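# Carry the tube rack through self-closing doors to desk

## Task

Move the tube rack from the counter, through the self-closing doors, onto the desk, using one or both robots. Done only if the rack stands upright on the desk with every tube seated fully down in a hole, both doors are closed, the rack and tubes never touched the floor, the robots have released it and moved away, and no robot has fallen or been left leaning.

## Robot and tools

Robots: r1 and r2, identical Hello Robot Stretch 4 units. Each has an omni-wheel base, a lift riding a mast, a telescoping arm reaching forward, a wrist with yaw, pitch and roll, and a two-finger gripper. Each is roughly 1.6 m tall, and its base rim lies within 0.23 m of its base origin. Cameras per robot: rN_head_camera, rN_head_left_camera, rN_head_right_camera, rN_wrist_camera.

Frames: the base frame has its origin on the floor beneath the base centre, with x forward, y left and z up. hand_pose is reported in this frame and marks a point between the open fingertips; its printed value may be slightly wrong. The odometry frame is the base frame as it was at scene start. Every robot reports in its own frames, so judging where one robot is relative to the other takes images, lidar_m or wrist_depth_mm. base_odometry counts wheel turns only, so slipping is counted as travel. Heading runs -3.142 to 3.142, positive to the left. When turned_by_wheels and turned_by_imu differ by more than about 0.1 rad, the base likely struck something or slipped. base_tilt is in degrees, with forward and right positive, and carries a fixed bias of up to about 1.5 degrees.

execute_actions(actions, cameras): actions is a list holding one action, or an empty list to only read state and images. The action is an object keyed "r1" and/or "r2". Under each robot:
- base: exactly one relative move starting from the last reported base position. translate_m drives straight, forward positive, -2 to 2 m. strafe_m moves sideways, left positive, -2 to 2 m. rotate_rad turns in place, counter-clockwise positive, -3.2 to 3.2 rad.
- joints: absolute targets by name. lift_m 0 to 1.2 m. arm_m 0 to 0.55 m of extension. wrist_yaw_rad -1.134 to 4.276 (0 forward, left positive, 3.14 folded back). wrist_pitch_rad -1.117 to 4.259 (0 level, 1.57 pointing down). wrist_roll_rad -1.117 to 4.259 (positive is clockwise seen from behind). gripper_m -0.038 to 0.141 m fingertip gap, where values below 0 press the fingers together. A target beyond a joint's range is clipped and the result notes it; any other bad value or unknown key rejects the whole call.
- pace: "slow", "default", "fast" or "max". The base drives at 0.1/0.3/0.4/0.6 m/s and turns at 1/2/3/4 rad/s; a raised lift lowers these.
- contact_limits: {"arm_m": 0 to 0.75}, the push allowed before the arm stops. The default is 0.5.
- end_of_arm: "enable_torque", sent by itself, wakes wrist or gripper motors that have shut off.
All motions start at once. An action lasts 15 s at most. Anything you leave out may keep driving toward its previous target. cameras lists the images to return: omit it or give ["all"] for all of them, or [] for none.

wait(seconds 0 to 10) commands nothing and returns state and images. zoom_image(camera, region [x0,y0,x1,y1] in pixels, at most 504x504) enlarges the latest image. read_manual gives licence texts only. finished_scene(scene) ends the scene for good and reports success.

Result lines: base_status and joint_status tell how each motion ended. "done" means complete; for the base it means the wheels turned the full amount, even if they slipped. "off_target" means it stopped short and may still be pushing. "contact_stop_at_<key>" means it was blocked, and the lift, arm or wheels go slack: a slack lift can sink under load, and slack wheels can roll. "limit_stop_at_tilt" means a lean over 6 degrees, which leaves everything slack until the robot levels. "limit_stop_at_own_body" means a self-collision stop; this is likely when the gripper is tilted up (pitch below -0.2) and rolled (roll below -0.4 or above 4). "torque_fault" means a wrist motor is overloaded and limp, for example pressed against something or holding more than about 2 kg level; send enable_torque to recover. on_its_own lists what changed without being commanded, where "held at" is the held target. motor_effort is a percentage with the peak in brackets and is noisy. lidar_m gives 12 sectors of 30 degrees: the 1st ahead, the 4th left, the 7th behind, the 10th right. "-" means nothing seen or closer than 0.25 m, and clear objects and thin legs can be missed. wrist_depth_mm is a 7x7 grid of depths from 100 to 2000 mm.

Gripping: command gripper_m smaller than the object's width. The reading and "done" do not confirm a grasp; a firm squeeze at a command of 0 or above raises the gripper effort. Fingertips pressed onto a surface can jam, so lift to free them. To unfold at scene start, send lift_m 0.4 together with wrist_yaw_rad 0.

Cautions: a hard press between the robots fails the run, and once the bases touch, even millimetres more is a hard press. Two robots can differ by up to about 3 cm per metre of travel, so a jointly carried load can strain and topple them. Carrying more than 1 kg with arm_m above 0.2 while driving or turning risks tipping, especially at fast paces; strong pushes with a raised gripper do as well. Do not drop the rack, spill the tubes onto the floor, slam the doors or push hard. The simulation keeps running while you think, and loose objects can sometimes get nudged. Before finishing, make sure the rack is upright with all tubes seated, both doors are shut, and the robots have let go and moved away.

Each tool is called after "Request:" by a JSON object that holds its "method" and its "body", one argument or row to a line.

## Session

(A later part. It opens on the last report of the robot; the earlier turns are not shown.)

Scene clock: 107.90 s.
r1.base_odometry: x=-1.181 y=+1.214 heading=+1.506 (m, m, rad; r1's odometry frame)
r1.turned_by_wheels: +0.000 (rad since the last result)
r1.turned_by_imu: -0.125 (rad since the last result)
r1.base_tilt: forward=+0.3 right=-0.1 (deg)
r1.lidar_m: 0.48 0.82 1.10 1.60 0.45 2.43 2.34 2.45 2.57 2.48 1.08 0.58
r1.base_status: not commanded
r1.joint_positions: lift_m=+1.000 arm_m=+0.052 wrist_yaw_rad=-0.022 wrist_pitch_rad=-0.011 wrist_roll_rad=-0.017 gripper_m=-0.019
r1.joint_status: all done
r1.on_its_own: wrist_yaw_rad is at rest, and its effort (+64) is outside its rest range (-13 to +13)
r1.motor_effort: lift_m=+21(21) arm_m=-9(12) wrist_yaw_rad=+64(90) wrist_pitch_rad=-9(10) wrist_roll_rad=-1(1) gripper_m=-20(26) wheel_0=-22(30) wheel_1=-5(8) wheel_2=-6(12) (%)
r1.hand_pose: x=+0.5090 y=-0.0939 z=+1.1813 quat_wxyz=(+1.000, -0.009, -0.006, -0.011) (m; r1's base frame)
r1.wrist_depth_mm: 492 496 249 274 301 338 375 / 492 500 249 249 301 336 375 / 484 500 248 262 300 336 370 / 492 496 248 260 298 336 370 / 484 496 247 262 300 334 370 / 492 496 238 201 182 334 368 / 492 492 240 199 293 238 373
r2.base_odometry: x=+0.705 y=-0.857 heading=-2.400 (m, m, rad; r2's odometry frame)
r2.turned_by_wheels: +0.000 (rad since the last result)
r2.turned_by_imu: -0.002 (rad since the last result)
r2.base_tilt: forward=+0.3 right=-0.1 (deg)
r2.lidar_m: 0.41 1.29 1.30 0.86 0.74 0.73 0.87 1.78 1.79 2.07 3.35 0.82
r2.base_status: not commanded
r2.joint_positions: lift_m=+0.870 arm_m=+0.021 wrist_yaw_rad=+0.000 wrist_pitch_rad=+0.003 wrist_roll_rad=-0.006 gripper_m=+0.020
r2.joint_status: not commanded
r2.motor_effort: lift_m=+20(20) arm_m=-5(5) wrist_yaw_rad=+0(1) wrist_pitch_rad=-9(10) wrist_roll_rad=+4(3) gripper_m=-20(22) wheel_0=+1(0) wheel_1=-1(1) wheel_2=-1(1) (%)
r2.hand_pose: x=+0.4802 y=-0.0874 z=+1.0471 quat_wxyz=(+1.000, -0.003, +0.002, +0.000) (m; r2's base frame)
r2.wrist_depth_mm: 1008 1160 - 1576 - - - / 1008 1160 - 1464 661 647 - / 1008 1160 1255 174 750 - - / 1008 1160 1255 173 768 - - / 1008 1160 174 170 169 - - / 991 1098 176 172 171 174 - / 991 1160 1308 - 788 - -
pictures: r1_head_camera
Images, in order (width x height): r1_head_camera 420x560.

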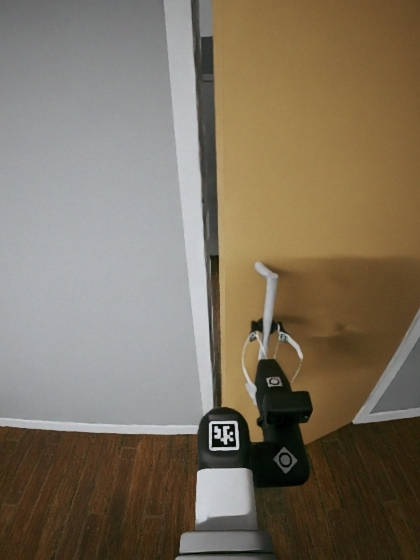

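Opening. Follow the arc in steps.

Request:
{"method": "execute_actions", "body": {
  "actions": [
    {"r1":{"base":{"strafe_m":-0.1},"pace":"slow"}}
  ],
  "cameras": []
}}

Request:
{"method": "execute_actions", "body": {
  "actions": [
    {"r1":{"base":{"translate_m":-0.2},"pace":"slow"}}
  ],
  "cameras": []
}}

Request:
{"method": "execute_actions", "body": {
  "actions": [
    {"r1":{"base":{"strafe_m":-0.18},"pace":"slow"}}
  ],
  "cameras": []
}}

Request:
{"method": "execute_actions", "body": {
  "actions": [
    {"r1":{"base":{"translate_m":-0.15},"pace":"slow"}}
  ],
  "cameras": []
}}

Request:
{"method": "execute_actions", "body": {
  "actions": [
    {"r1":{"base":{"strafe_m":-0.25},"pace":"slow"}}
  ],
  "cameras": ["r1_head_camera","r2_head_camera"]
}}

Scene clock: 112.20 s.
r1.base_odometry: x=-1.081 y=+1.208 heading=+1.509 (m, m, rad; r1's odometry frame)
r1.turned_by_wheels: +0.003 (rad since the last result)
r1.turned_by_imu: +0.003 (rad since the last result)
r1.base_tilt: forward=+0.2 right=-0.4 (deg)
r1.lidar_m: 0.44 0.82 1.13 1.71 0.55 2.44 2.34 2.45 2.44 2.37 1.11 0.59
r1.base_status: done
r1.joint_positions: lift_m=+1.000 arm_m=+0.050 wrist_yaw_rad=+0.032 wrist_pitch_rad=-0.012 wrist_roll_rad=-0.017 gripper_m=-0.019
r1.joint_status: not commanded
r1.on_its_own: wrist_yaw_rad is at rest, and its effort (-93) is outside its rest range (-13 to +13)
r1.motor_effort: lift_m=+21(21) arm_m=-3(9) wrist_yaw_rad=-93(91) wrist_pitch_rad=-9(10) wrist_roll_rad=-1(1) gripper_m=-17(24) wheel_0=+26(26) wheel_1=+6(8) wheel_2=+10(12) (%)
r1.hand_pose: x=+0.5124 y=-0.0782 z=+1.1815 quat_wxyz=(+1.000, -0.008, -0.006, +0.016) (m; r1's base frame)
r1.wrist_depth_mm: 521 230 248 266 287 314 340 / 521 231 240 265 286 314 338 / 525 231 239 265 285 312 336 / 521 229 237 265 286 312 336 / 521 229 185 264 285 307 332 / 517 187 183 198 285 309 334 / 139 165 177 256 169 309 334
r2.base_odometry: x=+0.705 y=-0.857 heading=-2.400 (m, m, rad; r2's odometry frame)
r2.turned_by_wheels: +0.000 (rad since the last result)
r2.turned_by_imu: -0.002 (rad since the last result)
r2.base_tilt: forward=+0.3 right=-0.1 (deg)
r2.lidar_m: 0.41 1.30 1.29 0.86 0.74 0.74 0.87 1.79 1.79 2.06 3.35 0.90
r2.base_status: not commanded
r2.joint_positions: lift_m=+0.870 arm_m=+0.021 wrist_yaw_rad=+0.000 wrist_pitch_rad=+0.003 wrist_roll_rad=-0.006 gripper_m=+0.020
r2.joint_status: not commanded
r2.motor_effort: lift_m=+20(20) arm_m=-5(5) wrist_yaw_rad=+2(1) wrist_pitch_rad=-9(9) wrist_roll_rad=+4(4) gripper_m=-21(21) wheel_0=+1(1) wheel_1=-1(1) wheel_2=-1(1) (%)
r2.hand_pose: x=+0.4802 y=-0.0874 z=+1.0471 quat_wxyz=(+1.000, -0.003, +0.002, +0.000) (m; r2's base frame)
r2.wrist_depth_mm: 991 1160 - 1537 - - - / 991 1160 - 1430 854 691 - / 1008 1160 1281 174 - - - / 1008 1160 1281 173 - - - / 991 1160 173 170 169 - - / 1008 1098 175 172 171 174 - / 1008 1182 1308 - - 1921 -
pictures: none
No camera images: the call's "cameras" was empty. Leave "cameras" out to get every camera's image.

Scene clock: 116.13 s.
r1.base_odometry: x=-1.093 y=+1.009 heading=+1.508 (m, m, rad; r1's odometry frame)
r1.turned_by_wheels: -0.001 (rad since the last result)
r1.turned_by_imu: -0.199 (rad since the last result)
r1.base_tilt: forward=+0.2 right=-0.2 (deg)
r1.lidar_m: 0.45 0.93 1.15 0.50 0.44 2.03 2.19 2.18 2.67 2.40 1.71 0.68
r1.base_status: done
r1.joint_positions: lift_m=+1.000 arm_m=+0.050 wrist_yaw_rad=-0.007 wrist_pitch_rad=-0.012 wrist_roll_rad=-0.017 gripper_m=-0.019
r1.joint_status: not commanded
r1.on_its_own: wrist_yaw_rad is at rest, and its effort (+19) is outside its rest range (-13 to +13)
r1.motor_effort: lift_m=+21(21) arm_m=-3(3) wrist_yaw_rad=+19(96) wrist_pitch_rad=-9(12) wrist_roll_rad=-1(1) gripper_m=-24(28) wheel_0=-13(25) wheel_1=-2(22) wheel_2=+2(16) (%)
r1.hand_pose: x=+0.5093 y=-0.0893 z=+1.1814 quat_wxyz=(+1.000, -0.008, -0.006, -0.003) (m; r1's base frame)
r1.wrist_depth_mm: 609 190 231 291 397 634 866 / 615 190 221 260 397 634 866 / 609 191 231 262 392 615 854 / 609 189 230 260 389 603 854 / 621 190 229 259 387 603 854 / 597 192 188 196 182 603 842 / 609 182 213 187 366 500 854
r2.base_odometry: x=+0.705 y=-0.857 heading=-2.400 (m, m, rad; r2's odometry frame)
r2.turned_by_wheels: +0.000 (rad since the last result)
r2.turned_by_imu: -0.002 (rad since the last result)
r2.base_tilt: forward=+0.1 right=-0.1 (deg)
r2.lidar_m: 0.40 1.31 1.30 0.85 0.74 0.74 0.87 1.78 1.79 2.04 3.36 0.77
r2.base_status: not commanded
r2.joint_positions: lift_m=+0.870 arm_m=+0.021 wrist_yaw_rad=+0.000 wrist_pitch_rad=+0.003 wrist_roll_rad=-0.006 gripper_m=+0.020
r2.joint_status: not commanded
r2.motor_effort: lift_m=+20(20) arm_m=-5(5) wrist_yaw_rad=+0(0) wrist_pitch_rad=-9(9) wrist_roll_rad=+4(4) gripper_m=-23(24) wheel_0=+0(0) wheel_1=-1(1) wheel_2=-1(1) (%)
r2.hand_pose: x=+0.4802 y=-0.0874 z=+1.0471 quat_wxyz=(+1.000, -0.003, +0.002, +0.000) (m; r2's base frame)
r2.wrist_depth_mm: 1008 1160 - 1921 - - 521 / 1008 1182 - 1921 - 603 530 / 991 1182 1281 174 854 - 654 / 991 1138 1281 173 - - 654 / 991 1160 173 170 169 - 661 / 1008 1098 175 172 171 173 661 / 1008 1160 1308 - - - 654
pictures: none
No camera images: the call's "cameras" was empty. Leave "cameras" out to get every camera's image.

Scene clock: 119.10 s.
r1.base_odometry: x=-0.914 y=+0.997 heading=+1.509 (m, m, rad; r1's odometry frame)
r1.turned_by_wheels: +0.001 (rad since the last result)
r1.turned_by_imu: +0.049 (rad since the last result)
r1.base_tilt: forward=+0.1 right=-0.3 (deg)
r1.lidar_m: 0.37 1.00 1.25 0.59 0.63 2.34 2.15 2.18 2.51 2.24 1.67 0.66
r1.base_status: done
r1.joint_positions: lift_m=+1.000 arm_m=+0.049 wrist_yaw_rad=+0.006 wrist_pitch_rad=-0.013 wrist_roll_rad=-0.017 gripper_m=-0.020
r1.joint_status: not commanded
r1.on_its_own: wrist_yaw_rad is at rest, and its effort (-17) is outside its rest range (-13 to +13)
r1.motor_effort: lift_m=+21(21) arm_m=+4(7) wrist_yaw_rad=-17(51) wrist_pitch_rad=-4(9) wrist_roll_rad=+0(0) gripper_m=-8(20) wheel_0=+14(19) wheel_1=+3(4) wheel_2=-4(12) (%)
r1.hand_pose: x=+0.5091 y=-0.0857 z=+1.1819 quat_wxyz=(+1.000, -0.009, -0.007, +0.003) (m; r1's base frame)
r1.wrist_depth_mm: 139 150 123 268 389 741 842 / 139 163 122 267 387 723 831 / 137 163 122 265 387 699 820 / 137 162 121 263 377 691 820 / 136 163 121 263 373 683 820 / 137 160 121 201 351 691 831 / 136 148 120 239 332 683 820
r2.base_odometry: x=+0.705 y=-0.857 heading=-2.400 (m, m, rad; r2's odometry frame)
r2.turned_by_wheels: +0.000 (rad since the last result)
r2.turned_by_imu: -0.001 (rad since the last result)
r2.base_tilt: forward=+0.4 right=-0.1 (deg)
r2.lidar_m: 0.40 1.31 1.31 0.87 0.74 0.74 0.87 1.80 1.79 2.07 3.35 0.92
r2.base_status: not commanded
r2.joint_positions: lift_m=+0.870 arm_m=+0.021 wrist_yaw_rad=+0.000 wrist_pitch_rad=+0.003 wrist_roll_rad=-0.006 gripper_m=+0.020
r2.joint_status: not commanded
r2.motor_effort: lift_m=+20(20) arm_m=-5(5) wrist_yaw_rad=+0(2) wrist_pitch_rad=-9(9) wrist_roll_rad=+3(3) gripper_m=-24(21) wheel_0=+1(0) wheel_1=-1(1) wheel_2=-1(1) (%)
r2.hand_pose: x=+0.4802 y=-0.0874 z=+1.0471 quat_wxyz=(+1.000, -0.003, +0.002, +0.000) (m; r2's base frame)
r2.wrist_depth_mm: 1008 1160 - - - - 691 / 991 1160 - - - - 654 / 1008 1160 1281 174 904 - 768 / 1008 1160 1281 173 - - - / 991 1182 173 170 169 - - / 991 1098 175 172 171 174 768 / 991 1160 1308 - - - 768
pictures: none
No camera images: the call's "cameras" was empty. Leave "cameras" out to get every camera's image.

Scene clock: 122.87 s.
r1.base_odometry: x=-0.923 y=+0.848 heading=+1.510 (m, m, rad; r1's odometry frame)
r1.turned_by_wheels: +0.001 (rad since the last result)
r1.turned_by_imu: -0.452 (rad since the last result)
r1.base_tilt: forward=+0.3 right=-0.2 (deg)
r1.lidar_m: 0.37 0.99 1.03 1.36 0.48 0.55 2.26 2.12 2.19 2.53 2.37 1.56
r1.base_status: done
r1.joint_positions: lift_m=+1.000 arm_m=+0.051 wrist_yaw_rad=+0.014 wrist_pitch_rad=-0.009 wrist_roll_rad=-0.018 gripper_m=-0.019
r1.joint_status: not commanded
r1.on_its_own: wrist_yaw_rad is at rest, and its effort (-40) is outside its rest range (-13 to +13)
r1.motor_effort: lift_m=+18(21) arm_m=-6(6) wrist_yaw_rad=-40(48) wrist_pitch_rad=-16(22) wrist_roll_rad=+2(2) gripper_m=-22(24) wheel_0=-1(21) wheel_1=-1(14) wheel_2=+16(17) (%)
r1.hand_pose: x=+0.5116 y=-0.0834 z=+1.1809 quat_wxyz=(+1.000, -0.009, -0.005, +0.007) (m; r1's base frame)
r1.wrist_depth_mm: 118 150 267 1008 1205 1576 1863 / 118 151 225 544 1205 1499 1863 / 118 151 278 539 1229 1464 1863 / 118 150 277 525 1205 1464 1921 / 118 149 273 512 1205 1499 1863 / 118 147 199 183 1160 1464 1863 / 118 131 215 182 1118 1499 1863
r2.base_odometry: x=+0.705 y=-0.857 heading=-2.400 (m, m, rad; r2's odometry frame)
r2.turned_by_wheels: +0.000 (rad since the last result)
r2.turned_by_imu: -0.002 (rad since the last result)
r2.base_tilt: forward=+0.3 right=-0.1 (deg)
r2.lidar_m: 0.40 1.30 1.30 0.86 0.74 0.74 0.87 1.79 1.78 2.05 3.34 0.79
r2.base_status: not commanded
r2.joint_positions: lift_m=+0.870 arm_m=+0.021 wrist_yaw_rad=+0.000 wrist_pitch_rad=+0.003 wrist_roll_rad=-0.006 gripper_m=+0.020
r2.joint_status: not commanded
r2.motor_effort: lift_m=+20(20) arm_m=-5(5) wrist_yaw_rad=+2(1) wrist_pitch_rad=-9(9) wrist_roll_rad=+4(3) gripper_m=-23(20) wheel_0=+1(0) wheel_1=-1(1) wheel_2=-1(1) (%)
r2.hand_pose: x=+0.4802 y=-0.0874 z=+1.0471 quat_wxyz=(+1.000, -0.003, +0.002, +0.000) (m; r2's base frame)
r2.wrist_depth_mm: 1008 1160 - - 1366 - 496 / 1008 1160 - - 1160 715 535 / 991 1138 1255 173 1060 - - / 1008 1160 1281 173 1060 - - / 1008 1160 174 170 169 - - / 1008 1098 175 172 171 174 - / 1008 1160 1308 - - - 1983
pictures: none
No camera images: the call's "cameras" was empty. Leave "cameras" out to get every camera's image.

Scene clock: 127.03 s.
torque_fault: r1.wrist_yaw_rad switched itself off since the last result.
r1.base_odometry: x=-0.674 y=+0.833 heading=+1.510 (m, m, rad; r1's odometry frame)
r1.turned_by_wheels: +0.000 (rad since the last result)
r1.turned_by_imu: -0.087 (rad since the last result)
r1.base_tilt: forward=+0.3 right=-0.3 (deg)
r1.lidar_m: 0.46 0.40 1.12 1.40 0.68 0.90 2.21 2.01 2.02 2.44 2.17 1.92
r1.base_status: done
r1.joint_positions: lift_m=+1.000 arm_m=+0.051 wrist_yaw_rad=+0.757 wrist_pitch_rad=-0.013 wrist_roll_rad=-0.017 gripper_m=-0.019
r1.joint_status: not commanded
r1.on_its_own: wrist_yaw_rad is off since a torque_fault, until you send "end_of_arm": "enable_torque" (your +0.000 is given up)
r1.motor_effort: lift_m=+19(19) arm_m=-5(11) wrist_yaw_rad=-2(100) wrist_pitch_rad=-5(19) wrist_roll_rad=+0(2) gripper_m=-18(47) wheel_0=+3(21) wheel_1=-3(9) wheel_2=+5(28) (%)
r1.hand_pose: x=+0.4915 y=+0.1346 z=+1.1820 quat_wxyz=(+0.929, -0.006, -0.009, +0.369) (m; r1's base frame)
r1.wrist_depth_mm: 180 180 227 303 455 854 854 / 179 179 211 195 452 878 878 / 559 180 226 262 445 854 878 / 559 179 224 186 445 866 866 / 559 179 224 260 439 866 854 / 960 177 200 183 407 854 878 / 931 162 206 179 382 842 854
r2.base_odometry: x=+0.705 y=-0.857 heading=-2.400 (m, m, rad; r2's odometry frame)
r2.turned_by_wheels: +0.000 (rad since the last result)
r2.turned_by_imu: -0.002 (rad since the last result)
r2.base_tilt: forward=+0.2 right=-0.2 (deg)
r2.lidar_m: 0.40 1.30 1.30 0.88 0.74 0.73 0.87 1.79 1.77 2.08 3.35 0.95
r2.base_status: not commanded
r2.joint_positions: lift_m=+0.870 arm_m=+0.021 wrist_yaw_rad=+0.000 wrist_pitch_rad=+0.003 wrist_roll_rad=-0.006 gripper_m=+0.020
r2.joint_status: not commanded
r2.motor_effort: lift_m=+20(20) arm_m=-5(5) wrist_yaw_rad=+0(1) wrist_pitch_rad=-9(9) wrist_roll_rad=+4(4) gripper_m=-22(23) wheel_0=+1(1) wheel_1=-1(1) wheel_2=-1(1) (%)
r2.hand_pose: x=+0.4802 y=-0.0874 z=+1.0471 quat_wxyz=(+1.000, -0.003, +0.002, +0.000) (m; r2's base frame)
r2.wrist_depth_mm: 1008 1160 - - 1281 - - / 991 1160 - - 1138 - 891 / 991 1160 1255 174 1060 - - / 1008 1160 1281 173 1060 - - / 1008 1160 173 170 169 - - / 1008 1078 175 172 171 174 - / 991 1160 1308 - 1078 - -
pictures: r1_head_camera, r2_head_camera
Images, in order (width x height): r1_head_camera 420x560, r2_head_camera 420x560.

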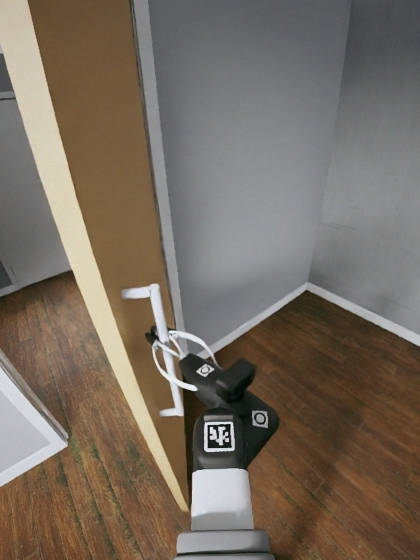

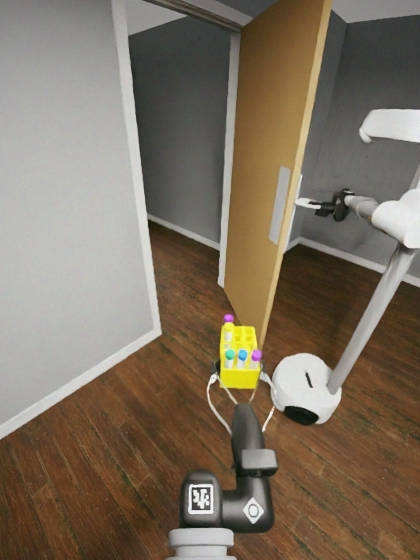

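Request:
{"method": "execute_actions", "body": {
  "actions": [
    {"r1":{"base":{"strafe_m":-0.35},"pace":"slow"}}
  ],
  "cameras": ["r1_head_left_camera","r2_head_camera"]
}}

Scene clock: 132.93 s.
r1.base_odometry: x=-0.325 y=+0.813 heading=+1.511 (m, m, rad; r1's odometry frame)
r1.turned_by_wheels: +0.001 (rad since the last result)
r1.turned_by_imu: +0.034 (rad since the last result)
r1.base_tilt: forward=+0.3 right=-0.3 (deg)
r1.lidar_m: 1.34 0.38 1.34 1.55 0.97 1.29 2.06 1.90 1.94 2.10 1.86 1.93
r1.base_status: done
r1.joint_positions: lift_m=+1.000 arm_m=+0.052 wrist_yaw_rad=+0.922 wrist_pitch_rad=-0.012 wrist_roll_rad=-0.018 gripper_m=-0.019
r1.joint_status: not commanded
r1.on_its_own: wrist_yaw_rad is off since a torque_fault, until you send "end_of_arm": "enable_torque" (your +0.000 is given up)
r1.motor_effort: lift_m=+20(20) arm_m=-9(11) wrist_yaw_rad=-1(1) wrist_pitch_rad=-7(14) wrist_roll_rad=+2(2) gripper_m=-22(38) wheel_0=+5(15) wheel_1=-7(27) wheel_2=+14(22) (%)
r1.hand_pose: x=+0.4665 y=+0.1769 z=+1.1817 quat_wxyz=(+0.896, -0.005, -0.010, +0.445) (m; r1's base frame)
r1.wrist_depth_mm: 166 171 225 306 569 904 854 / 165 171 207 191 564 904 866 / 699 171 224 270 554 904 842 / 699 170 224 268 549 904 866 / 699 170 222 266 549 891 854 / 165 168 195 183 449 904 854 / 166 154 200 182 442 891 866
r2.base_odometry: x=+0.705 y=-0.857 heading=-2.400 (m, m, rad; r2's odometry frame)
r2.turned_by_wheels: +0.000 (rad since the last result)
r2.turned_by_imu: -0.002 (rad since the last result)
r2.base_tilt: forward=+0.1 right=+0.0 (deg)
r2.lidar_m: 0.40 1.30 1.30 0.88 0.72 0.73 0.88 1.79 1.78 2.07 1.29 1.23
r2.base_status: not commanded
r2.joint_positions: lift_m=+0.870 arm_m=+0.021 wrist_yaw_rad=+0.000 wrist_pitch_rad=+0.003 wrist_roll_rad=-0.006 gripper_m=+0.020
r2.joint_status: not commanded
r2.motor_effort: lift_m=+20(20) arm_m=-5(5) wrist_yaw_rad=+1(1) wrist_pitch_rad=-9(9) wrist_roll_rad=+3(4) gripper_m=-19(21) wheel_0=+0(1) wheel_1=-1(1) wheel_2=-1(1) (%)
r2.hand_pose: x=+0.4802 y=-0.0874 z=+1.0471 quat_wxyz=(+1.000, -0.003, +0.002, +0.000) (m; r2's base frame)
r2.wrist_depth_mm: 1008 1160 - - 1499 1255 - / 1008 1160 - - 1464 1255 - / 991 1160 1255 174 1397 1281 1160 / 1008 1138 1255 173 1366 1281 - / 991 1160 174 170 169 1281 - / 1008 1098 175 172 171 174 - / 1008 1160 1308 - 1397 1255 -
pictures: r1_head_left_camera, r2_head_camera
Images, in order (width x height): r1_head_left_camera 420x672, r2_head_camera 420x560.

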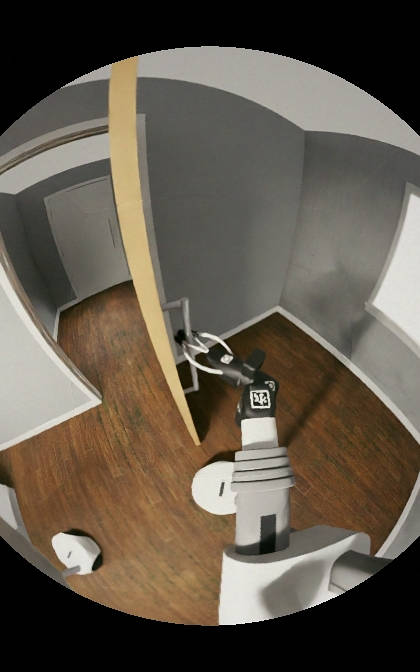

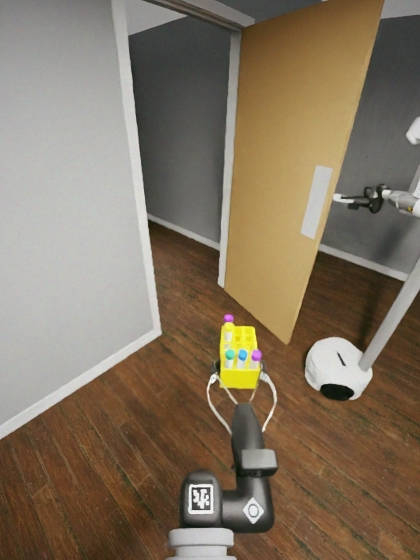

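Request:
{"method": "execute_actions", "body": {
  "actions": [
    {"r2":{"base":{"rotate_rad":0.89}}}
  ],
  "cameras": []
}}

Request:
{"method": "execute_actions", "body": {
  "actions": [
    {"r2":{"base":{"translate_m":0.4}}}
  ],
  "cameras": []
}}

Request:
{"method": "execute_actions", "body": {
  "actions": [
    {"r2":{"base":{"strafe_m":-1.0}}}
  ],
  "cameras": ["r2_head_camera","r2_head_left_camera"]
}}

Scene clock: 136.73 s.
r1.base_odometry: x=-0.325 y=+0.813 heading=+1.511 (m, m, rad; r1's odometry frame)
r1.turned_by_wheels: +0.000 (rad since the last result)
r1.turned_by_imu: -0.001 (rad since the last result)
r1.base_tilt: forward=+0.2 right=-0.4 (deg)
r1.lidar_m: 1.34 0.39 1.35 1.57 1.25 1.28 2.06 1.90 1.92 2.09 1.85 1.93
r1.base_status: not commanded
r1.joint_positions: lift_m=+1.000 arm_m=+0.052 wrist_yaw_rad=+0.922 wrist_pitch_rad=-0.012 wrist_roll_rad=-0.018 gripper_m=-0.019
r1.joint_status: not commanded
r1.on_its_own: wrist_yaw_rad is off since a torque_fault, until you send "end_of_arm": "enable_torque" (your +0.000 is given up)
r1.motor_effort: lift_m=+20(20) arm_m=-9(9) wrist_yaw_rad=-1(1) wrist_pitch_rad=-6(7) wrist_roll_rad=+2(2) gripper_m=-23(22) wheel_0=+5(5) wheel_1=-7(7) wheel_2=+14(15) (%)
r1.hand_pose: x=+0.4665 y=+0.1770 z=+1.1817 quat_wxyz=(+0.896, -0.005, -0.010, +0.445) (m; r1's base frame)
r1.wrist_depth_mm: 166 171 226 304 569 891 854 / 165 172 206 191 574 904 854 / 699 171 224 270 554 891 854 / 699 170 223 268 554 878 866 / 707 170 221 266 539 891 854 / 165 168 195 183 445 891 866 / 166 154 200 182 445 878 842
r2.base_odometry: x=+0.705 y=-0.857 heading=-1.510 (m, m, rad; r2's odometry frame)
r2.turned_by_wheels: +0.890 (rad since the last result)
r2.turned_by_imu: +0.908 (rad since the last result)
r2.base_tilt: forward=+0.2 right=-0.1 (deg)
r2.lidar_m: 0.40 0.94 0.74 0.71 0.80 1.20 1.80 1.92 2.84 1.22 1.58 1.34
r2.base_status: done
r2.joint_positions: lift_m=+0.870 arm_m=+0.021 wrist_yaw_rad=+0.000 wrist_pitch_rad=+0.003 wrist_roll_rad=-0.006 gripper_m=+0.020
r2.joint_status: not commanded
r2.motor_effort: lift_m=+20(20) arm_m=-5(5) wrist_yaw_rad=-1(2) wrist_pitch_rad=-9(9) wrist_roll_rad=+3(4) gripper_m=-24(24) wheel_0=+1(7) wheel_1=-1(6) wheel_2=+2(6) (%)
r2.hand_pose: x=+0.4803 y=-0.0874 z=+1.0471 quat_wxyz=(+1.000, -0.003, +0.002, +0.000) (m; r2's base frame)
r2.wrist_depth_mm: 1138 1098 1078 1060 1025 1008 976 / 1138 1118 1098 1060 1042 1008 991 / 1160 1138 1098 173 1025 1025 991 / 1160 1138 1098 173 1042 1008 991 / 1160 1138 173 170 170 1025 1008 / 1182 1118 175 172 171 174 1008 / 1182 1138 1138 - 1060 1042 1008
pictures: none
No camera images: the call's "cameras" was empty. Leave "cameras" out to get every camera's image.

Scene clock: 139.57 s.
r1.base_odometry: x=-0.325 y=+0.813 heading=+1.511 (m, m, rad; r1's odometry frame)
r1.turned_by_wheels: +0.000 (rad since the last result)
r1.turned_by_imu: -0.001 (rad since the last result)
r1.base_tilt: forward=+0.3 right=-0.3 (deg)
r1.lidar_m: 1.33 0.37 1.36 1.49 1.30 2.22 2.06 1.90 1.93 2.07 1.87 1.94
r1.base_status: not commanded
r1.joint_positions: lift_m=+1.000 arm_m=+0.052 wrist_yaw_rad=+0.922 wrist_pitch_rad=-0.012 wrist_roll_rad=-0.018 gripper_m=-0.019
r1.joint_status: not commanded
r1.on_its_own: wrist_yaw_rad is off since a torque_fault, until you send "end_of_arm": "enable_torque" (your +0.000 is given up)
r1.motor_effort: lift_m=+20(20) arm_m=-9(9) wrist_yaw_rad=+0(1) wrist_pitch_rad=-7(7) wrist_roll_rad=+2(2) gripper_m=-23(24) wheel_0=+5(4) wheel_1=-7(7) wheel_2=+14(15) (%)
r1.hand_pose: x=+0.4665 y=+0.1770 z=+1.1817 quat_wxyz=(+0.896, -0.005, -0.010, +0.445) (m; r1's base frame)
r1.wrist_depth_mm: 166 172 225 304 574 904 854 / 165 171 206 191 569 904 866 / 707 171 224 270 559 904 866 / 707 171 223 267 549 891 854 / 699 169 221 266 544 917 866 / 165 169 194 183 445 891 854 / 167 154 200 182 442 891 878
r2.base_odometry: x=+0.729 y=-1.256 heading=-1.510 (m, m, rad; r2's odometry frame)
r2.turned_by_wheels: +0.000 (rad since the last result)
r2.turned_by_imu: -0.004 (rad since the last result)
r2.base_tilt: forward=+0.4 right=-0.1 (deg)
r2.lidar_m: 0.41 0.97 0.69 0.67 0.77 1.14 2.21 2.35 1.29 1.31 1.18 0.93
r2.base_status: done
r2.joint_positions: lift_m=+0.870 arm_m=+0.021 wrist_yaw_rad=+0.000 wrist_pitch_rad=+0.003 wrist_roll_rad=-0.006 gripper_m=+0.020
r2.joint_status: not commanded
r2.motor_effort: lift_m=+20(20) arm_m=-5(5) wrist_yaw_rad=+0(0) wrist_pitch_rad=-9(10) wrist_roll_rad=+3(3) gripper_m=-25(22) wheel_0=-1(7) wheel_1=+1(4) wheel_2=+1(8) (%)
r2.hand_pose: x=+0.4802 y=-0.0874 z=+1.0471 quat_wxyz=(+1.000, -0.003, +0.002, +0.000) (m; r2's base frame)
r2.wrist_depth_mm: 715 699 683 668 647 634 621 / 723 707 683 668 654 640 621 / 723 707 691 174 654 640 627 / 741 715 699 173 654 640 634 / 741 723 173 170 169 647 634 / 741 715 175 172 171 173 634 / 750 723 715 - 668 654 647
pictures: none
No camera images: the call's "cameras" was empty. Leave "cameras" out to get every camera's image.

Scene clock: 144.23 s.
r1.base_odometry: x=-0.325 y=+0.813 heading=+1.511 (m, m, rad; r1's odometry frame)
r1.turned_by_wheels: +0.000 (rad since the last result)
r1.turned_by_imu: -0.001 (rad since the last result)
r1.base_tilt: forward=+0.3 right=-0.3 (deg)
r1.lidar_m: 1.31 0.37 0.47 0.41 0.56 2.24 2.08 1.89 1.93 2.07 1.87 1.94
r1.base_status: not commanded
r1.joint_positions: lift_m=+1.000 arm_m=+0.052 wrist_yaw_rad=+0.922 wrist_pitch_rad=-0.012 wrist_roll_rad=-0.018 gripper_m=-0.019
r1.joint_status: not commanded
r1.on_its_own: wrist_yaw_rad is off since a torque_fault, until you send "end_of_arm": "enable_torque" (your +0.000 is given up)
r1.motor_effort: lift_m=+20(20) arm_m=-9(9) wrist_yaw_rad=+0(1) wrist_pitch_rad=-7(8) wrist_roll_rad=+2(2) gripper_m=-22(21) wheel_0=+4(5) wheel_1=-7(7) wheel_2=+14(14) (%)
r1.hand_pose: x=+0.4665 y=+0.1770 z=+1.1817 quat_wxyz=(+0.896, -0.005, -0.010, +0.445) (m; r1's base frame)
r1.wrist_depth_mm: 166 171 225 307 574 904 866 / 165 171 206 190 564 904 878 / 707 171 224 268 559 904 866 / 707 170 223 270 544 878 866 / 439 170 222 267 539 904 891 / 166 168 195 183 445 878 866 / 167 154 200 181 439 891 854
r2.base_odometry: x=-0.269 y=-1.317 heading=-1.510 (m, m, rad; r2's odometry frame)
r2.turned_by_wheels: +0.000 (rad since the last result)
r2.turned_by_imu: -0.005 (rad since the last result)
r2.base_tilt: forward=+0.2 right=-0.1 (deg)
r2.lidar_m: 0.41 0.88 1.30 1.69 1.82 2.35 2.30 0.44 0.41 0.49 0.60 1.19
r2.base_status: done
r2.joint_positions: lift_m=+0.870 arm_m=+0.021 wrist_yaw_rad=+0.000 wrist_pitch_rad=+0.003 wrist_roll_rad=-0.006 gripper_m=+0.020
r2.joint_status: not commanded
r2.motor_effort: lift_m=+20(20) arm_m=-5(5) wrist_yaw_rad=+0(0) wrist_pitch_rad=-9(10) wrist_roll_rad=+4(3) gripper_m=-22(18) wheel_0=+1(10) wheel_1=+0(7) wheel_2=+0(1) (%)
r2.hand_pose: x=+0.4802 y=-0.0874 z=+1.0471 quat_wxyz=(+1.000, -0.003, +0.002, +0.000) (m; r2's base frame)
r2.wrist_depth_mm: 615 597 585 - - - - / 615 597 591 - - - - / 621 603 580 173 - - - / 621 609 580 173 - - - / 627 615 173 170 169 - - / 634 615 175 172 171 174 - / 640 615 603 - - - 1983
pictures: r2_head_camera, r2_head_left_camera
Images, in order (width x height): r2_head_camera 420x560, r2_head_left_camera 420x672.

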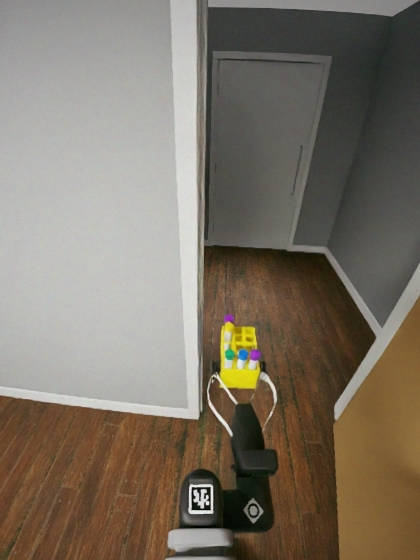

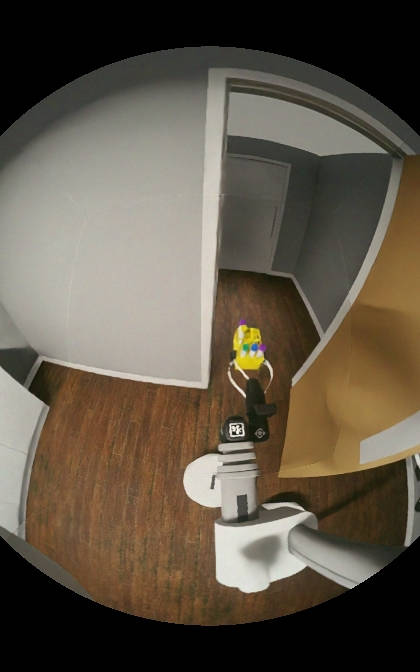

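Request:
{"method": "execute_actions", "body": {
  "actions": [
    {"r2":{"base":{"translate_m":0.25}}}
  ],
  "cameras": []
}}

Request:
{"method": "execute_actions", "body": {
  "actions": [
    {"r2":{"base":{"strafe_m":-0.33},"pace":"slow"}}
  ],
  "cameras": []
}}

Request:
{"method": "execute_actions", "body": {
  "actions": [
    {"r2":{"base":{"translate_m":0.65}}}
  ],
  "cameras": ["r2_head_camera","r2_head_left_camera"]
}}

Scene clock: 147.83 s.
r1.base_odometry: x=-0.325 y=+0.813 heading=+1.511 (m, m, rad; r1's odometry frame)
r1.turned_by_wheels: +0.000 (rad since the last result)
r1.turned_by_imu: -0.001 (rad since the last result)
r1.base_tilt: forward=+0.3 right=-0.3 (deg)
r1.lidar_m: 1.32 0.38 0.60 0.61 2.17 2.22 2.07 1.91 1.92 2.07 1.87 1.95
r1.base_status: not commanded
r1.joint_positions: lift_m=+1.000 arm_m=+0.052 wrist_yaw_rad=+0.922 wrist_pitch_rad=-0.012 wrist_roll_rad=-0.018 gripper_m=-0.019
r1.joint_status: not commanded
r1.on_its_own: wrist_yaw_rad is off since a torque_fault, until you send "end_of_arm": "enable_torque" (your +0.000 is given up)
r1.motor_effort: lift_m=+20(20) arm_m=-9(9) wrist_yaw_rad=-2(1) wrist_pitch_rad=-7(7) wrist_roll_rad=+2(2) gripper_m=-22(21) wheel_0=+5(5) wheel_1=-7(7) wheel_2=+14(14) (%)
r1.hand_pose: x=+0.4665 y=+0.1770 z=+1.1817 quat_wxyz=(+0.896, -0.005, -0.010, +0.445) (m; r1's base frame)
r1.wrist_depth_mm: 166 171 224 307 574 891 854 / 165 171 206 191 574 891 878 / 707 171 224 271 554 891 866 / 699 170 223 268 544 891 854 / 424 170 221 267 544 891 866 / 166 168 195 183 449 891 854 / 166 154 200 181 445 878 854
r2.base_odometry: x=-0.254 y=-1.567 heading=-1.510 (m, m, rad; r2's odometry frame)
r2.turned_by_wheels: +0.000 (rad since the last result)
r2.turned_by_imu: -0.003 (rad since the last result)
r2.base_tilt: forward=+0.2 right=-0.2 (deg)
r2.lidar_m: 0.40 0.61 0.90 1.67 1.81 2.62 2.55 0.61 0.55 0.56 0.69 2.20
r2.base_status: done
r2.joint_positions: lift_m=+0.870 arm_m=+0.021 wrist_yaw_rad=+0.000 wrist_pitch_rad=+0.003 wrist_roll_rad=-0.006 gripper_m=+0.020
r2.joint_status: not commanded
r2.motor_effort: lift_m=+20(20) arm_m=-5(4) wrist_yaw_rad=+0(0) wrist_pitch_rad=-9(9) wrist_roll_rad=+3(3) gripper_m=-22(22) wheel_0=-2(5) wheel_1=+1(5) wheel_2=+1(8) (%)
r2.hand_pose: x=+0.4803 y=-0.0874 z=+1.0471 quat_wxyz=(+1.000, -0.003, +0.002, +0.000) (m; r2's base frame)
r2.wrist_depth_mm: 347 327 379 - - - - / 351 329 373 - - - - / 353 330 327 172 - - - / 357 332 329 173 - - - / 357 336 173 170 169 - - / 362 336 175 173 171 174 - / 364 340 336 - - - -
pictures: none
No camera images: the call's "cameras" was empty. Leave "cameras" out to get every camera's image.

Scene clock: 152.27 s.
r1.base_odometry: x=-0.325 y=+0.813 heading=+1.511 (m, m, rad; r1's odometry frame)
r1.turned_by_wheels: +0.000 (rad since the last result)
r1.turned_by_imu: -0.001 (rad since the last result)
r1.base_tilt: forward=+0.3 right=-0.3 (deg)
r1.lidar_m: 1.32 0.38 0.47 1.60 2.17 2.23 2.06 1.90 1.91 2.08 1.85 1.96
r1.base_status: not commanded
r1.joint_positions: lift_m=+1.000 arm_m=+0.052 wrist_yaw_rad=+0.922 wrist_pitch_rad=-0.012 wrist_roll_rad=-0.018 gripper_m=-0.019
r1.joint_status: not commanded
r1.on_its_own: wrist_yaw_rad is off since a torque_fault, until you send "end_of_arm": "enable_torque" (your +0.000 is given up)
r1.motor_effort: lift_m=+20(20) arm_m=-9(9) wrist_yaw_rad=-2(1) wrist_pitch_rad=-6(7) wrist_roll_rad=+2(2) gripper_m=-21(24) wheel_0=+5(4) wheel_1=-7(7) wheel_2=+14(14) (%)
r1.hand_pose: x=+0.4665 y=+0.1770 z=+1.1817 quat_wxyz=(+0.896, -0.005, -0.010, +0.445) (m; r1's base frame)
r1.wrist_depth_mm: 166 171 225 306 574 904 866 / 166 171 206 191 569 917 866 / 707 171 224 271 554 904 866 / 251 170 222 270 554 904 866 / 229 170 221 266 539 891 854 / 166 168 195 183 445 891 842 / 166 154 200 182 442 891 842
r2.base_odometry: x=-0.583 y=-1.587 heading=-1.510 (m, m, rad; r2's odometry frame)
r2.turned_by_wheels: +0.000 (rad since the last result)
r2.turned_by_imu: -0.004 (rad since the last result)
r2.base_tilt: forward=+0.4 right=-0.1 (deg)
r2.lidar_m: 0.40 0.66 0.84 2.01 2.16 2.63 0.50 0.30 0.25 0.25 0.33 0.60
r2.base_status: done
r2.joint_positions: lift_m=+0.870 arm_m=+0.021 wrist_yaw_rad=+0.000 wrist_pitch_rad=+0.003 wrist_roll_rad=-0.006 gripper_m=+0.020
r2.joint_status: not commanded
r2.motor_effort: lift_m=+20(20) arm_m=-4(4) wrist_yaw_rad=+0(1) wrist_pitch_rad=-9(9) wrist_roll_rad=+5(4) gripper_m=-23(24) wheel_0=-1(7) wheel_1=-1(5) wheel_2=+0(1) (%)
r2.hand_pose: x=+0.4802 y=-0.0874 z=+1.0471 quat_wxyz=(+1.000, -0.003, +0.002, +0.000) (m; r2's base frame)
r2.wrist_depth_mm: 1336 1921 - - - - 1576 / 1366 1863 - - - - 1618 / 1336 1863 - 173 - - 1618 / 1308 1863 - 173 - - 1618 / 1336 1863 174 170 169 - 1661 / 1308 1537 175 172 171 174 1661 / 1308 1808 - - - - 1618
pictures: none
No camera images: the call's "cameras" was empty. Leave "cameras" out to get every camera's image.

Scene clock: 156.00 s.
r1.base_odometry: x=-0.325 y=+0.813 heading=+1.511 (m, m, rad; r1's odometry frame)
r1.turned_by_wheels: +0.000 (rad since the last result)
r1.turned_by_imu: -0.001 (rad since the last result)
r1.base_tilt: forward=+0.3 right=-0.3 (deg)
r1.lidar_m: 1.31 0.37 1.14 1.58 2.20 2.24 2.08 1.89 1.93 2.06 1.87 1.94
r1.base_status: not commanded
r1.joint_positions: lift_m=+1.000 arm_m=+0.052 wrist_yaw_rad=+0.922 wrist_pitch_rad=-0.012 wrist_roll_rad=-0.018 gripper_m=-0.019
r1.joint_status: not commanded
r1.on_its_own: wrist_yaw_rad is off since a torque_fault, until you send "end_of_arm": "enable_torque" (your +0.000 is given up)
r1.motor_effort: lift_m=+20(20) arm_m=-9(9) wrist_yaw_rad=+0(1) wrist_pitch_rad=-7(7) wrist_roll_rad=+2(2) gripper_m=-25(23) wheel_0=+5(4) wheel_1=-7(7) wheel_2=+14(14) (%)
r1.hand_pose: x=+0.4665 y=+0.1770 z=+1.1817 quat_wxyz=(+0.896, -0.005, -0.010, +0.445) (m; r1's base frame)
r1.wrist_depth_mm: 166 171 225 306 580 904 866 / 166 172 206 191 564 904 854 / 707 171 224 271 559 904 866 / 707 170 223 267 544 891 878 / 707 170 221 267 544 904 854 / 166 169 195 183 449 891 866 / 166 154 200 181 442 891 854
r2.base_odometry: x=-0.543 y=-2.236 heading=-1.510 (m, m, rad; r2's odometry frame)
r2.turned_by_wheels: +0.000 (rad since the last result)
r2.turned_by_imu: -0.005 (rad since the last result)
r2.base_tilt: forward=+0.1 right=-0.1 (deg)
r2.lidar_m: 0.41 1.24 0.95 0.30 2.24 3.09 0.87 0.52 0.45 0.47 1.19 1.76
r2.base_status: done
r2.joint_positions: lift_m=+0.870 arm_m=+0.021 wrist_yaw_rad=+0.000 wrist_pitch_rad=+0.003 wrist_roll_rad=-0.006 gripper_m=+0.020
r2.joint_status: not commanded
r2.motor_effort: lift_m=+20(20) arm_m=-5(5) wrist_yaw_rad=+0(0) wrist_pitch_rad=-9(9) wrist_roll_rad=+4(3) gripper_m=-25(21) wheel_0=-2(5) wheel_1=+1(6) wheel_2=+2(10) (%)
r2.hand_pose: x=+0.4803 y=-0.0874 z=+1.0471 quat_wxyz=(+1.000, -0.003, +0.002, +0.000) (m; r2's base frame)
r2.wrist_depth_mm: 1281 1808 - 1983 1921 1863 1661 / 1281 1808 - 1983 1921 1863 1661 / 1255 1808 - 173 1921 1921 1708 / 1255 1756 - 173 1863 1921 1708 / 1255 1756 174 170 169 1921 1708 / 1229 1499 176 173 171 174 1708 / 1229 1708 - - 1921 1921 1708
pictures: r2_head_camera, r2_head_left_camera
Images, in order (width x height): r2_head_camera 420x560, r2_head_left_camera 420x672.

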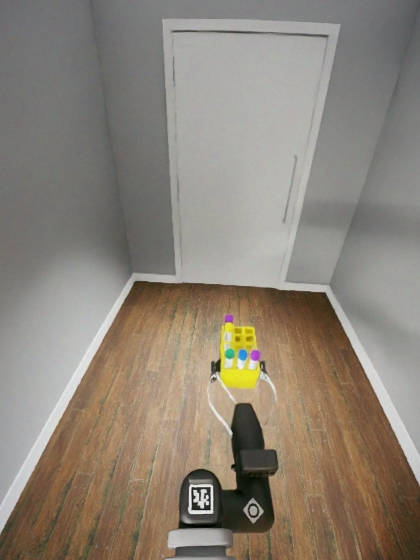

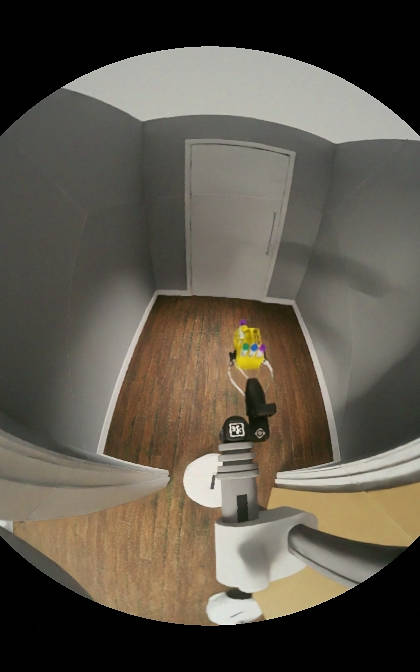

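Request:
{"method": "execute_actions", "body": {
  "actions": [
    {"r1":{"joints":{"gripper_m":0.1}}}
  ],
  "cameras": []
}}

Request:
{"method": "execute_actions", "body": {
  "actions": [
    {"r1":{"base":{"translate_m":-0.3}}}
  ],
  "cameras": []
}}

Request:
{"method": "execute_actions", "body": {
  "actions": [
    {"r1":{"end_of_arm":"enable_torque"}}
  ],
  "cameras": []
}}

Request:
{"method": "execute_actions", "body": {
  "actions": [
    {"r1":{"base":{"rotate_rad":0.78},"joints":{"wrist_yaw_rad":0,"arm_m":0}}}
  ],
  "cameras": ["r1_head_camera","r1_head_left_camera"]
}}

Scene clock: 159.90 s.
r1.base_odometry: x=-0.324 y=+0.812 heading=+1.510 (m, m, rad; r1's odometry frame)
r1.turned_by_wheels: -0.001 (rad since the last result)
r1.turned_by_imu: -0.002 (rad since the last result)
r1.base_tilt: forward=+0.2 right=-0.3 (deg)
r1.lidar_m: 1.32 0.81 0.65 1.56 2.19 2.23 2.07 1.89 1.92 2.08 1.87 1.96
r1.base_status: not commanded
r1.joint_positions: lift_m=+1.000 arm_m=+0.051 wrist_yaw_rad=+1.036 wrist_pitch_rad=-0.013 wrist_roll_rad=-0.017 gripper_m=+0.100
r1.joint_status: all done
r1.on_its_own: wrist_yaw_rad is off since a torque_fault, until you send "end_of_arm": "enable_torque" (your +0.000 is given up)
r1.motor_effort: lift_m=+20(20) arm_m=-5(9) wrist_yaw_rad=-1(1) wrist_pitch_rad=-4(7) wrist_roll_rad=+1(2) gripper_m=-2(26) wheel_0=+1(5) wheel_1=-1(7) wheel_2=+1(14) (%)
r1.hand_pose: x=+0.4439 y=+0.2037 z=+1.1820 quat_wxyz=(+0.869, -0.004, -0.010, +0.495) (m; r1's base frame)
r1.wrist_depth_mm: 530 559 615 676 768 854 820 / 530 559 615 676 759 854 831 / 991 554 615 676 759 842 842 / 1008 554 603 668 759 842 831 / 976 554 609 683 750 842 820 / 521 477 603 668 198 842 831 / 525 473 585 151 741 842 820
r2.base_odometry: x=-0.543 y=-2.236 heading=-1.510 (m, m, rad; r2's odometry frame)
r2.turned_by_wheels: +0.000 (rad since the last result)
r2.turned_by_imu: -0.002 (rad since the last result)
r2.base_tilt: forward=+0.1 right=-0.1 (deg)
r2.lidar_m: 0.40 1.23 0.96 0.31 2.24 3.10 0.46 0.37 0.37 0.46 1.19 1.75
r2.base_status: not commanded
r2.joint_positions: lift_m=+0.870 arm_m=+0.021 wrist_yaw_rad=+0.000 wrist_pitch_rad=+0.003 wrist_roll_rad=-0.006 gripper_m=+0.020
r2.joint_status: not commanded
r2.motor_effort: lift_m=+20(20) arm_m=-5(5) wrist_yaw_rad=+0(1) wrist_pitch_rad=-9(9) wrist_roll_rad=+3(3) gripper_m=-20(21) wheel_0=-1(2) wheel_1=+1(1) wheel_2=+2(2) (%)
r2.hand_pose: x=+0.4803 y=-0.0874 z=+1.0471 quat_wxyz=(+1.000, -0.003, +0.002, +0.000) (m; r2's base frame)
r2.wrist_depth_mm: 1281 1863 - 1983 1921 1863 1708 / 1255 1808 - 1921 1921 1863 1661 / 1255 1808 - 173 1983 1921 1756 / 1255 1756 - 173 1808 1921 1708 / 1255 1708 173 170 169 1921 1708 / 1229 1499 175 172 171 174 1756 / 1255 1756 - - 1983 1921 1661
pictures: none
No camera images: the call's "cameras" was empty. Leave "cameras" out to get every camera's image.

Scene clock: 162.37 s.
r1.base_odometry: x=-0.343 y=+0.513 heading=+1.510 (m, m, rad; r1's odometry frame)
r1.turned_by_wheels: +0.000 (rad since the last result)
r1.turned_by_imu: +0.000 (rad since the last result)
r1.base_tilt: forward=+0.2 right=-0.3 (deg)
r1.lidar_m: 1.55 1.28 1.20 1.88 2.02 2.05 1.80 1.65 1.69 2.12 2.06 2.08
r1.base_status: done
r1.joint_positions: lift_m=+1.000 arm_m=+0.051 wrist_yaw_rad=+1.036 wrist_pitch_rad=-0.013 wrist_roll_rad=-0.017 gripper_m=+0.100
r1.joint_status: not commanded
r1.on_its_own: wrist_yaw_rad is off since a torque_fault, until you send "end_of_arm": "enable_torque" (your +0.000 is given up)
r1.motor_effort: lift_m=+20(20) arm_m=-5(5) wrist_yaw_rad=+0(1) wrist_pitch_rad=-4(5) wrist_roll_rad=+0(0) gripper_m=-2(3) wheel_0=+0(2) wheel_1=+1(4) wheel_2=+0(9) (%)
r1.hand_pose: x=+0.4439 y=+0.2037 z=+1.1820 quat_wxyz=(+0.869, -0.004, -0.010, +0.495) (m; r1's base frame)
r1.wrist_depth_mm: 1756 1618 1430 1118 1078 1060 1025 / 1863 1576 1430 1118 1078 1060 1042 / 1808 1576 1397 1078 1078 1042 1025 / 1808 1618 1430 1098 1078 1060 1025 / 1808 1661 1464 1098 1060 1042 1025 / 1756 1537 1098 1078 198 1042 1042 / 1756 1576 1430 151 1060 1025 1042
r2.base_odometry: x=-0.543 y=-2.236 heading=-1.510 (m, m, rad; r2's odometry frame)
r2.turned_by_wheels: +0.000 (rad since the last result)
r2.turned_by_imu: -0.002 (rad since the last result)
r2.base_tilt: forward=+0.3 right=-0.1 (deg)
r2.lidar_m: 0.39 1.23 0.93 0.31 0.38 0.25 - - 0.25 0.43 1.20 1.77
r2.base_status: not commanded
r2.joint_positions: lift_m=+0.870 arm_m=+0.020 wrist_yaw_rad=+0.000 wrist_pitch_rad=+0.003 wrist_roll_rad=-0.006 gripper_m=+0.020
r2.joint_status: not commanded
r2.motor_effort: lift_m=+19(20) arm_m=-2(4) wrist_yaw_rad=+0(9) wrist_pitch_rad=-9(14) wrist_roll_rad=+4(4) gripper_m=-23(19) wheel_0=-2(9) wheel_1=-1(16) wheel_2=+2(22) (%)
r2.hand_pose: x=+0.4799 y=-0.0874 z=+1.0472 quat_wxyz=(+1.000, -0.003, +0.002, +0.000) (m; r2's base frame)
r2.wrist_depth_mm: 1255 1808 - 1921 1863 1863 1708 / 1255 1808 - 1983 1921 1863 1708 / 1255 1808 - 241 1921 1863 1708 / 1255 1756 - 173 1863 1863 1708 / 1255 1756 174 170 169 1863 1756 / 1255 1464 175 172 171 174 1708 / 1229 1708 - - 1983 1983 1661
pictures: none
No camera images: the call's "cameras" was empty. Leave "cameras" out to get every camera's image.

Scene clock: 162.67 s.
r1.base_odometry: x=-0.343 y=+0.513 heading=+1.510 (m, m, rad; r1's odometry frame)
r1.turned_by_wheels: +0.000 (rad since the last result)
r1.turned_by_imu: +0.000 (rad since the last result)
r1.base_tilt: forward=+0.2 right=-0.2 (deg)
r1.lidar_m: 1.59 1.28 1.18 1.91 2.01 2.03 1.80 1.66 1.69 2.14 2.03 2.07
r1.base_status: not commanded
r1.joint_positions: lift_m=+1.000 arm_m=+0.051 wrist_yaw_rad=+1.036 wrist_pitch_rad=-0.013 wrist_roll_rad=-0.017 gripper_m=+0.100
r1.joint_status: not commanded
r1.end_of_arm: enable_torque: each motor that was off is on again
r1.on_its_own: wrist_yaw_rad is held at +1.036, not at your +0.000, since a torque_fault
r1.motor_effort: lift_m=+20(20) arm_m=-5(5) wrist_yaw_rad=+0(1) wrist_pitch_rad=-4(5) wrist_roll_rad=+0(0) gripper_m=-2(3) wheel_0=+0(0) wheel_1=+1(1) wheel_2=-1(1) (%)
r1.hand_pose: x=+0.4439 y=+0.2037 z=+1.1820 quat_wxyz=(+0.869, -0.004, -0.010, +0.495) (m; r1's base frame)
r1.wrist_depth_mm: 1808 1576 1499 1078 1060 1042 1025 / 1808 1618 1430 1078 1078 1042 1025 / 1808 1618 1430 1078 1060 1060 1025 / 1808 1537 1464 1078 1060 1060 1042 / 1808 1618 1464 1078 1078 1060 1025 / 1808 1576 1098 1078 199 1060 1060 / 1808 1537 1430 151 1060 1078 1042
r2.base_odometry: x=-0.543 y=-2.236 heading=-1.510 (m, m, rad; r2's odometry frame)
r2.turned_by_wheels: +0.000 (rad since the last result)
r2.turned_by_imu: +0.000 (rad since the last result)
r2.base_tilt: forward=+0.2 right=-0.2 (deg)
r2.lidar_m: 0.40 1.22 0.95 0.30 0.39 0.25 - - 0.25 0.42 1.21 1.76
r2.base_status: not commanded
r2.joint_positions: lift_m=+0.870 arm_m=+0.020 wrist_yaw_rad=+0.000 wrist_pitch_rad=+0.003 wrist_roll_rad=-0.006 gripper_m=+0.020
r2.joint_status: not commanded
r2.motor_effort: lift_m=+19(19) arm_m=-3(3) wrist_yaw_rad=+1(0) wrist_pitch_rad=-9(9) wrist_roll_rad=+3(4) gripper_m=-19(21) wheel_0=-2(2) wheel_1=-1(0) wheel_2=+2(2) (%)
r2.hand_pose: x=+0.4799 y=-0.0874 z=+1.0472 quat_wxyz=(+1.000, -0.003, +0.002, +0.000) (m; r2's base frame)
r2.wrist_depth_mm: 1281 1808 - 1921 1921 1863 1661 / 1281 1808 - 1983 1921 1863 1708 / 1255 1808 - 242 1863 1921 1708 / 1255 1756 - 173 1863 1863 1708 / 1255 1756 174 170 169 1863 1756 / 1255 1499 175 173 171 174 1756 / 1229 1756 - - 1921 1921 1708
pictures: none
No camera images: the call's "cameras" was empty. Leave "cameras" out to get every camera's image.

Scene clock: 164.33 s.
r1.base_odometry: x=-0.343 y=+0.513 heading=+2.290 (m, m, rad; r1's odometry frame)
r1.turned_by_wheels: +0.780 (rad since the last result)
r1.turned_by_imu: +0.783 (rad since the last result)
r1.base_tilt: forward=+0.2 right=-0.3 (deg)
r1.lidar_m: 1.21 1.58 2.02 2.00 2.06 1.68 1.65 1.82 2.09 2.04 1.82 1.40
r1.base_status: done
r1.joint_positions: lift_m=+1.000 arm_m=+0.002 wrist_yaw_rad=+0.000 wrist_pitch_rad=-0.013 wrist_roll_rad=-0.017 gripper_m=+0.100
r1.joint_status: all done
joint sent to its limit — the command would take r1.arm_m past its lower limit, so that joint was sent only as far as its limit.
r1.motor_effort: lift_m=+20(20) arm_m=-5(1) wrist_yaw_rad=+0(5) wrist_pitch_rad=-4(4) wrist_roll_rad=+0(1) gripper_m=-1(2) wheel_0=-2(6) wheel_1=-1(3) wheel_2=-1(9) (%)
r1.hand_pose: x=+0.4618 y=-0.0873 z=+1.1820 quat_wxyz=(+1.000, -0.009, -0.007, +0.000) (m; r1's base frame)
r1.wrist_depth_mm: 1366 1336 1060 1098 1160 1182 1182 / 1336 1308 1060 1098 1160 1182 1160 / 1336 1336 1060 1060 1118 1182 1160 / 1397 1281 1042 1078 1138 1160 1160 / 1366 1308 1060 1098 1118 1160 1182 / 1366 1336 976 1078 196 1182 1160 / 1366 1281 1042 151 1138 1160 1138
r2.base_odometry: x=-0.543 y=-2.236 heading=-1.510 (m, m, rad; r2's odometry frame)
r2.turned_by_wheels: +0.000 (rad since the last result)
r2.turned_by_imu: -0.001 (rad since the last result)
r2.base_tilt: forward=+0.2 right=-0.2 (deg)
r2.lidar_m: 0.40 1.22 0.94 0.30 0.38 0.25 - - 0.25 0.43 1.19 1.75
r2.base_status: not commanded
r2.joint_positions: lift_m=+0.870 arm_m=+0.020 wrist_yaw_rad=+0.000 wrist_pitch_rad=+0.003 wrist_roll_rad=-0.006 gripper_m=+0.020
r2.joint_status: not commanded
r2.motor_effort: lift_m=+19(19) arm_m=-3(3) wrist_yaw_rad=+0(1) wrist_pitch_rad=-9(9) wrist_roll_rad=+4(4) gripper_m=-23(20) wheel_0=-2(2) wheel_1=+0(1) wheel_2=+2(2) (%)
r2.hand_pose: x=+0.4799 y=-0.0874 z=+1.0472 quat_wxyz=(+1.000, -0.003, +0.002, +0.000) (m; r2's base frame)
r2.wrist_depth_mm: 1281 1863 - 1921 1921 1863 1661 / 1281 1808 - 1983 1921 1863 1708 / 1281 1756 - 243 1921 1863 1708 / 1281 1756 - 172 1863 1921 1708 / 1255 1756 173 170 169 1921 1708 / 1229 1499 175 172 171 174 1756 / 1229 1708 - - 1983 1921 1708
pictures: r1_head_camera, r1_head_left_camera
Images, in order (width x height): r1_head_camera 420x560, r1_head_left_camera 420x672.

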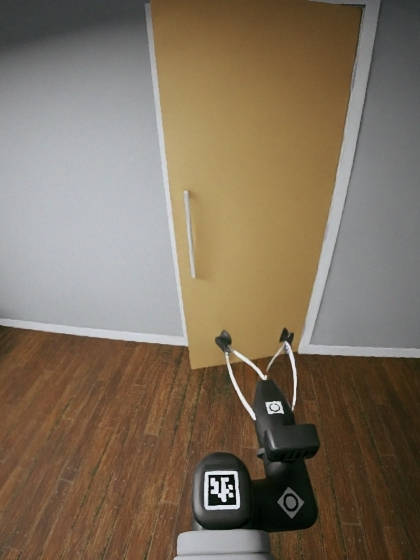

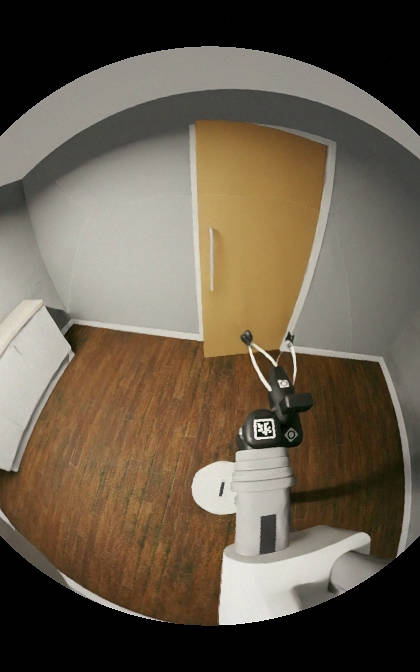

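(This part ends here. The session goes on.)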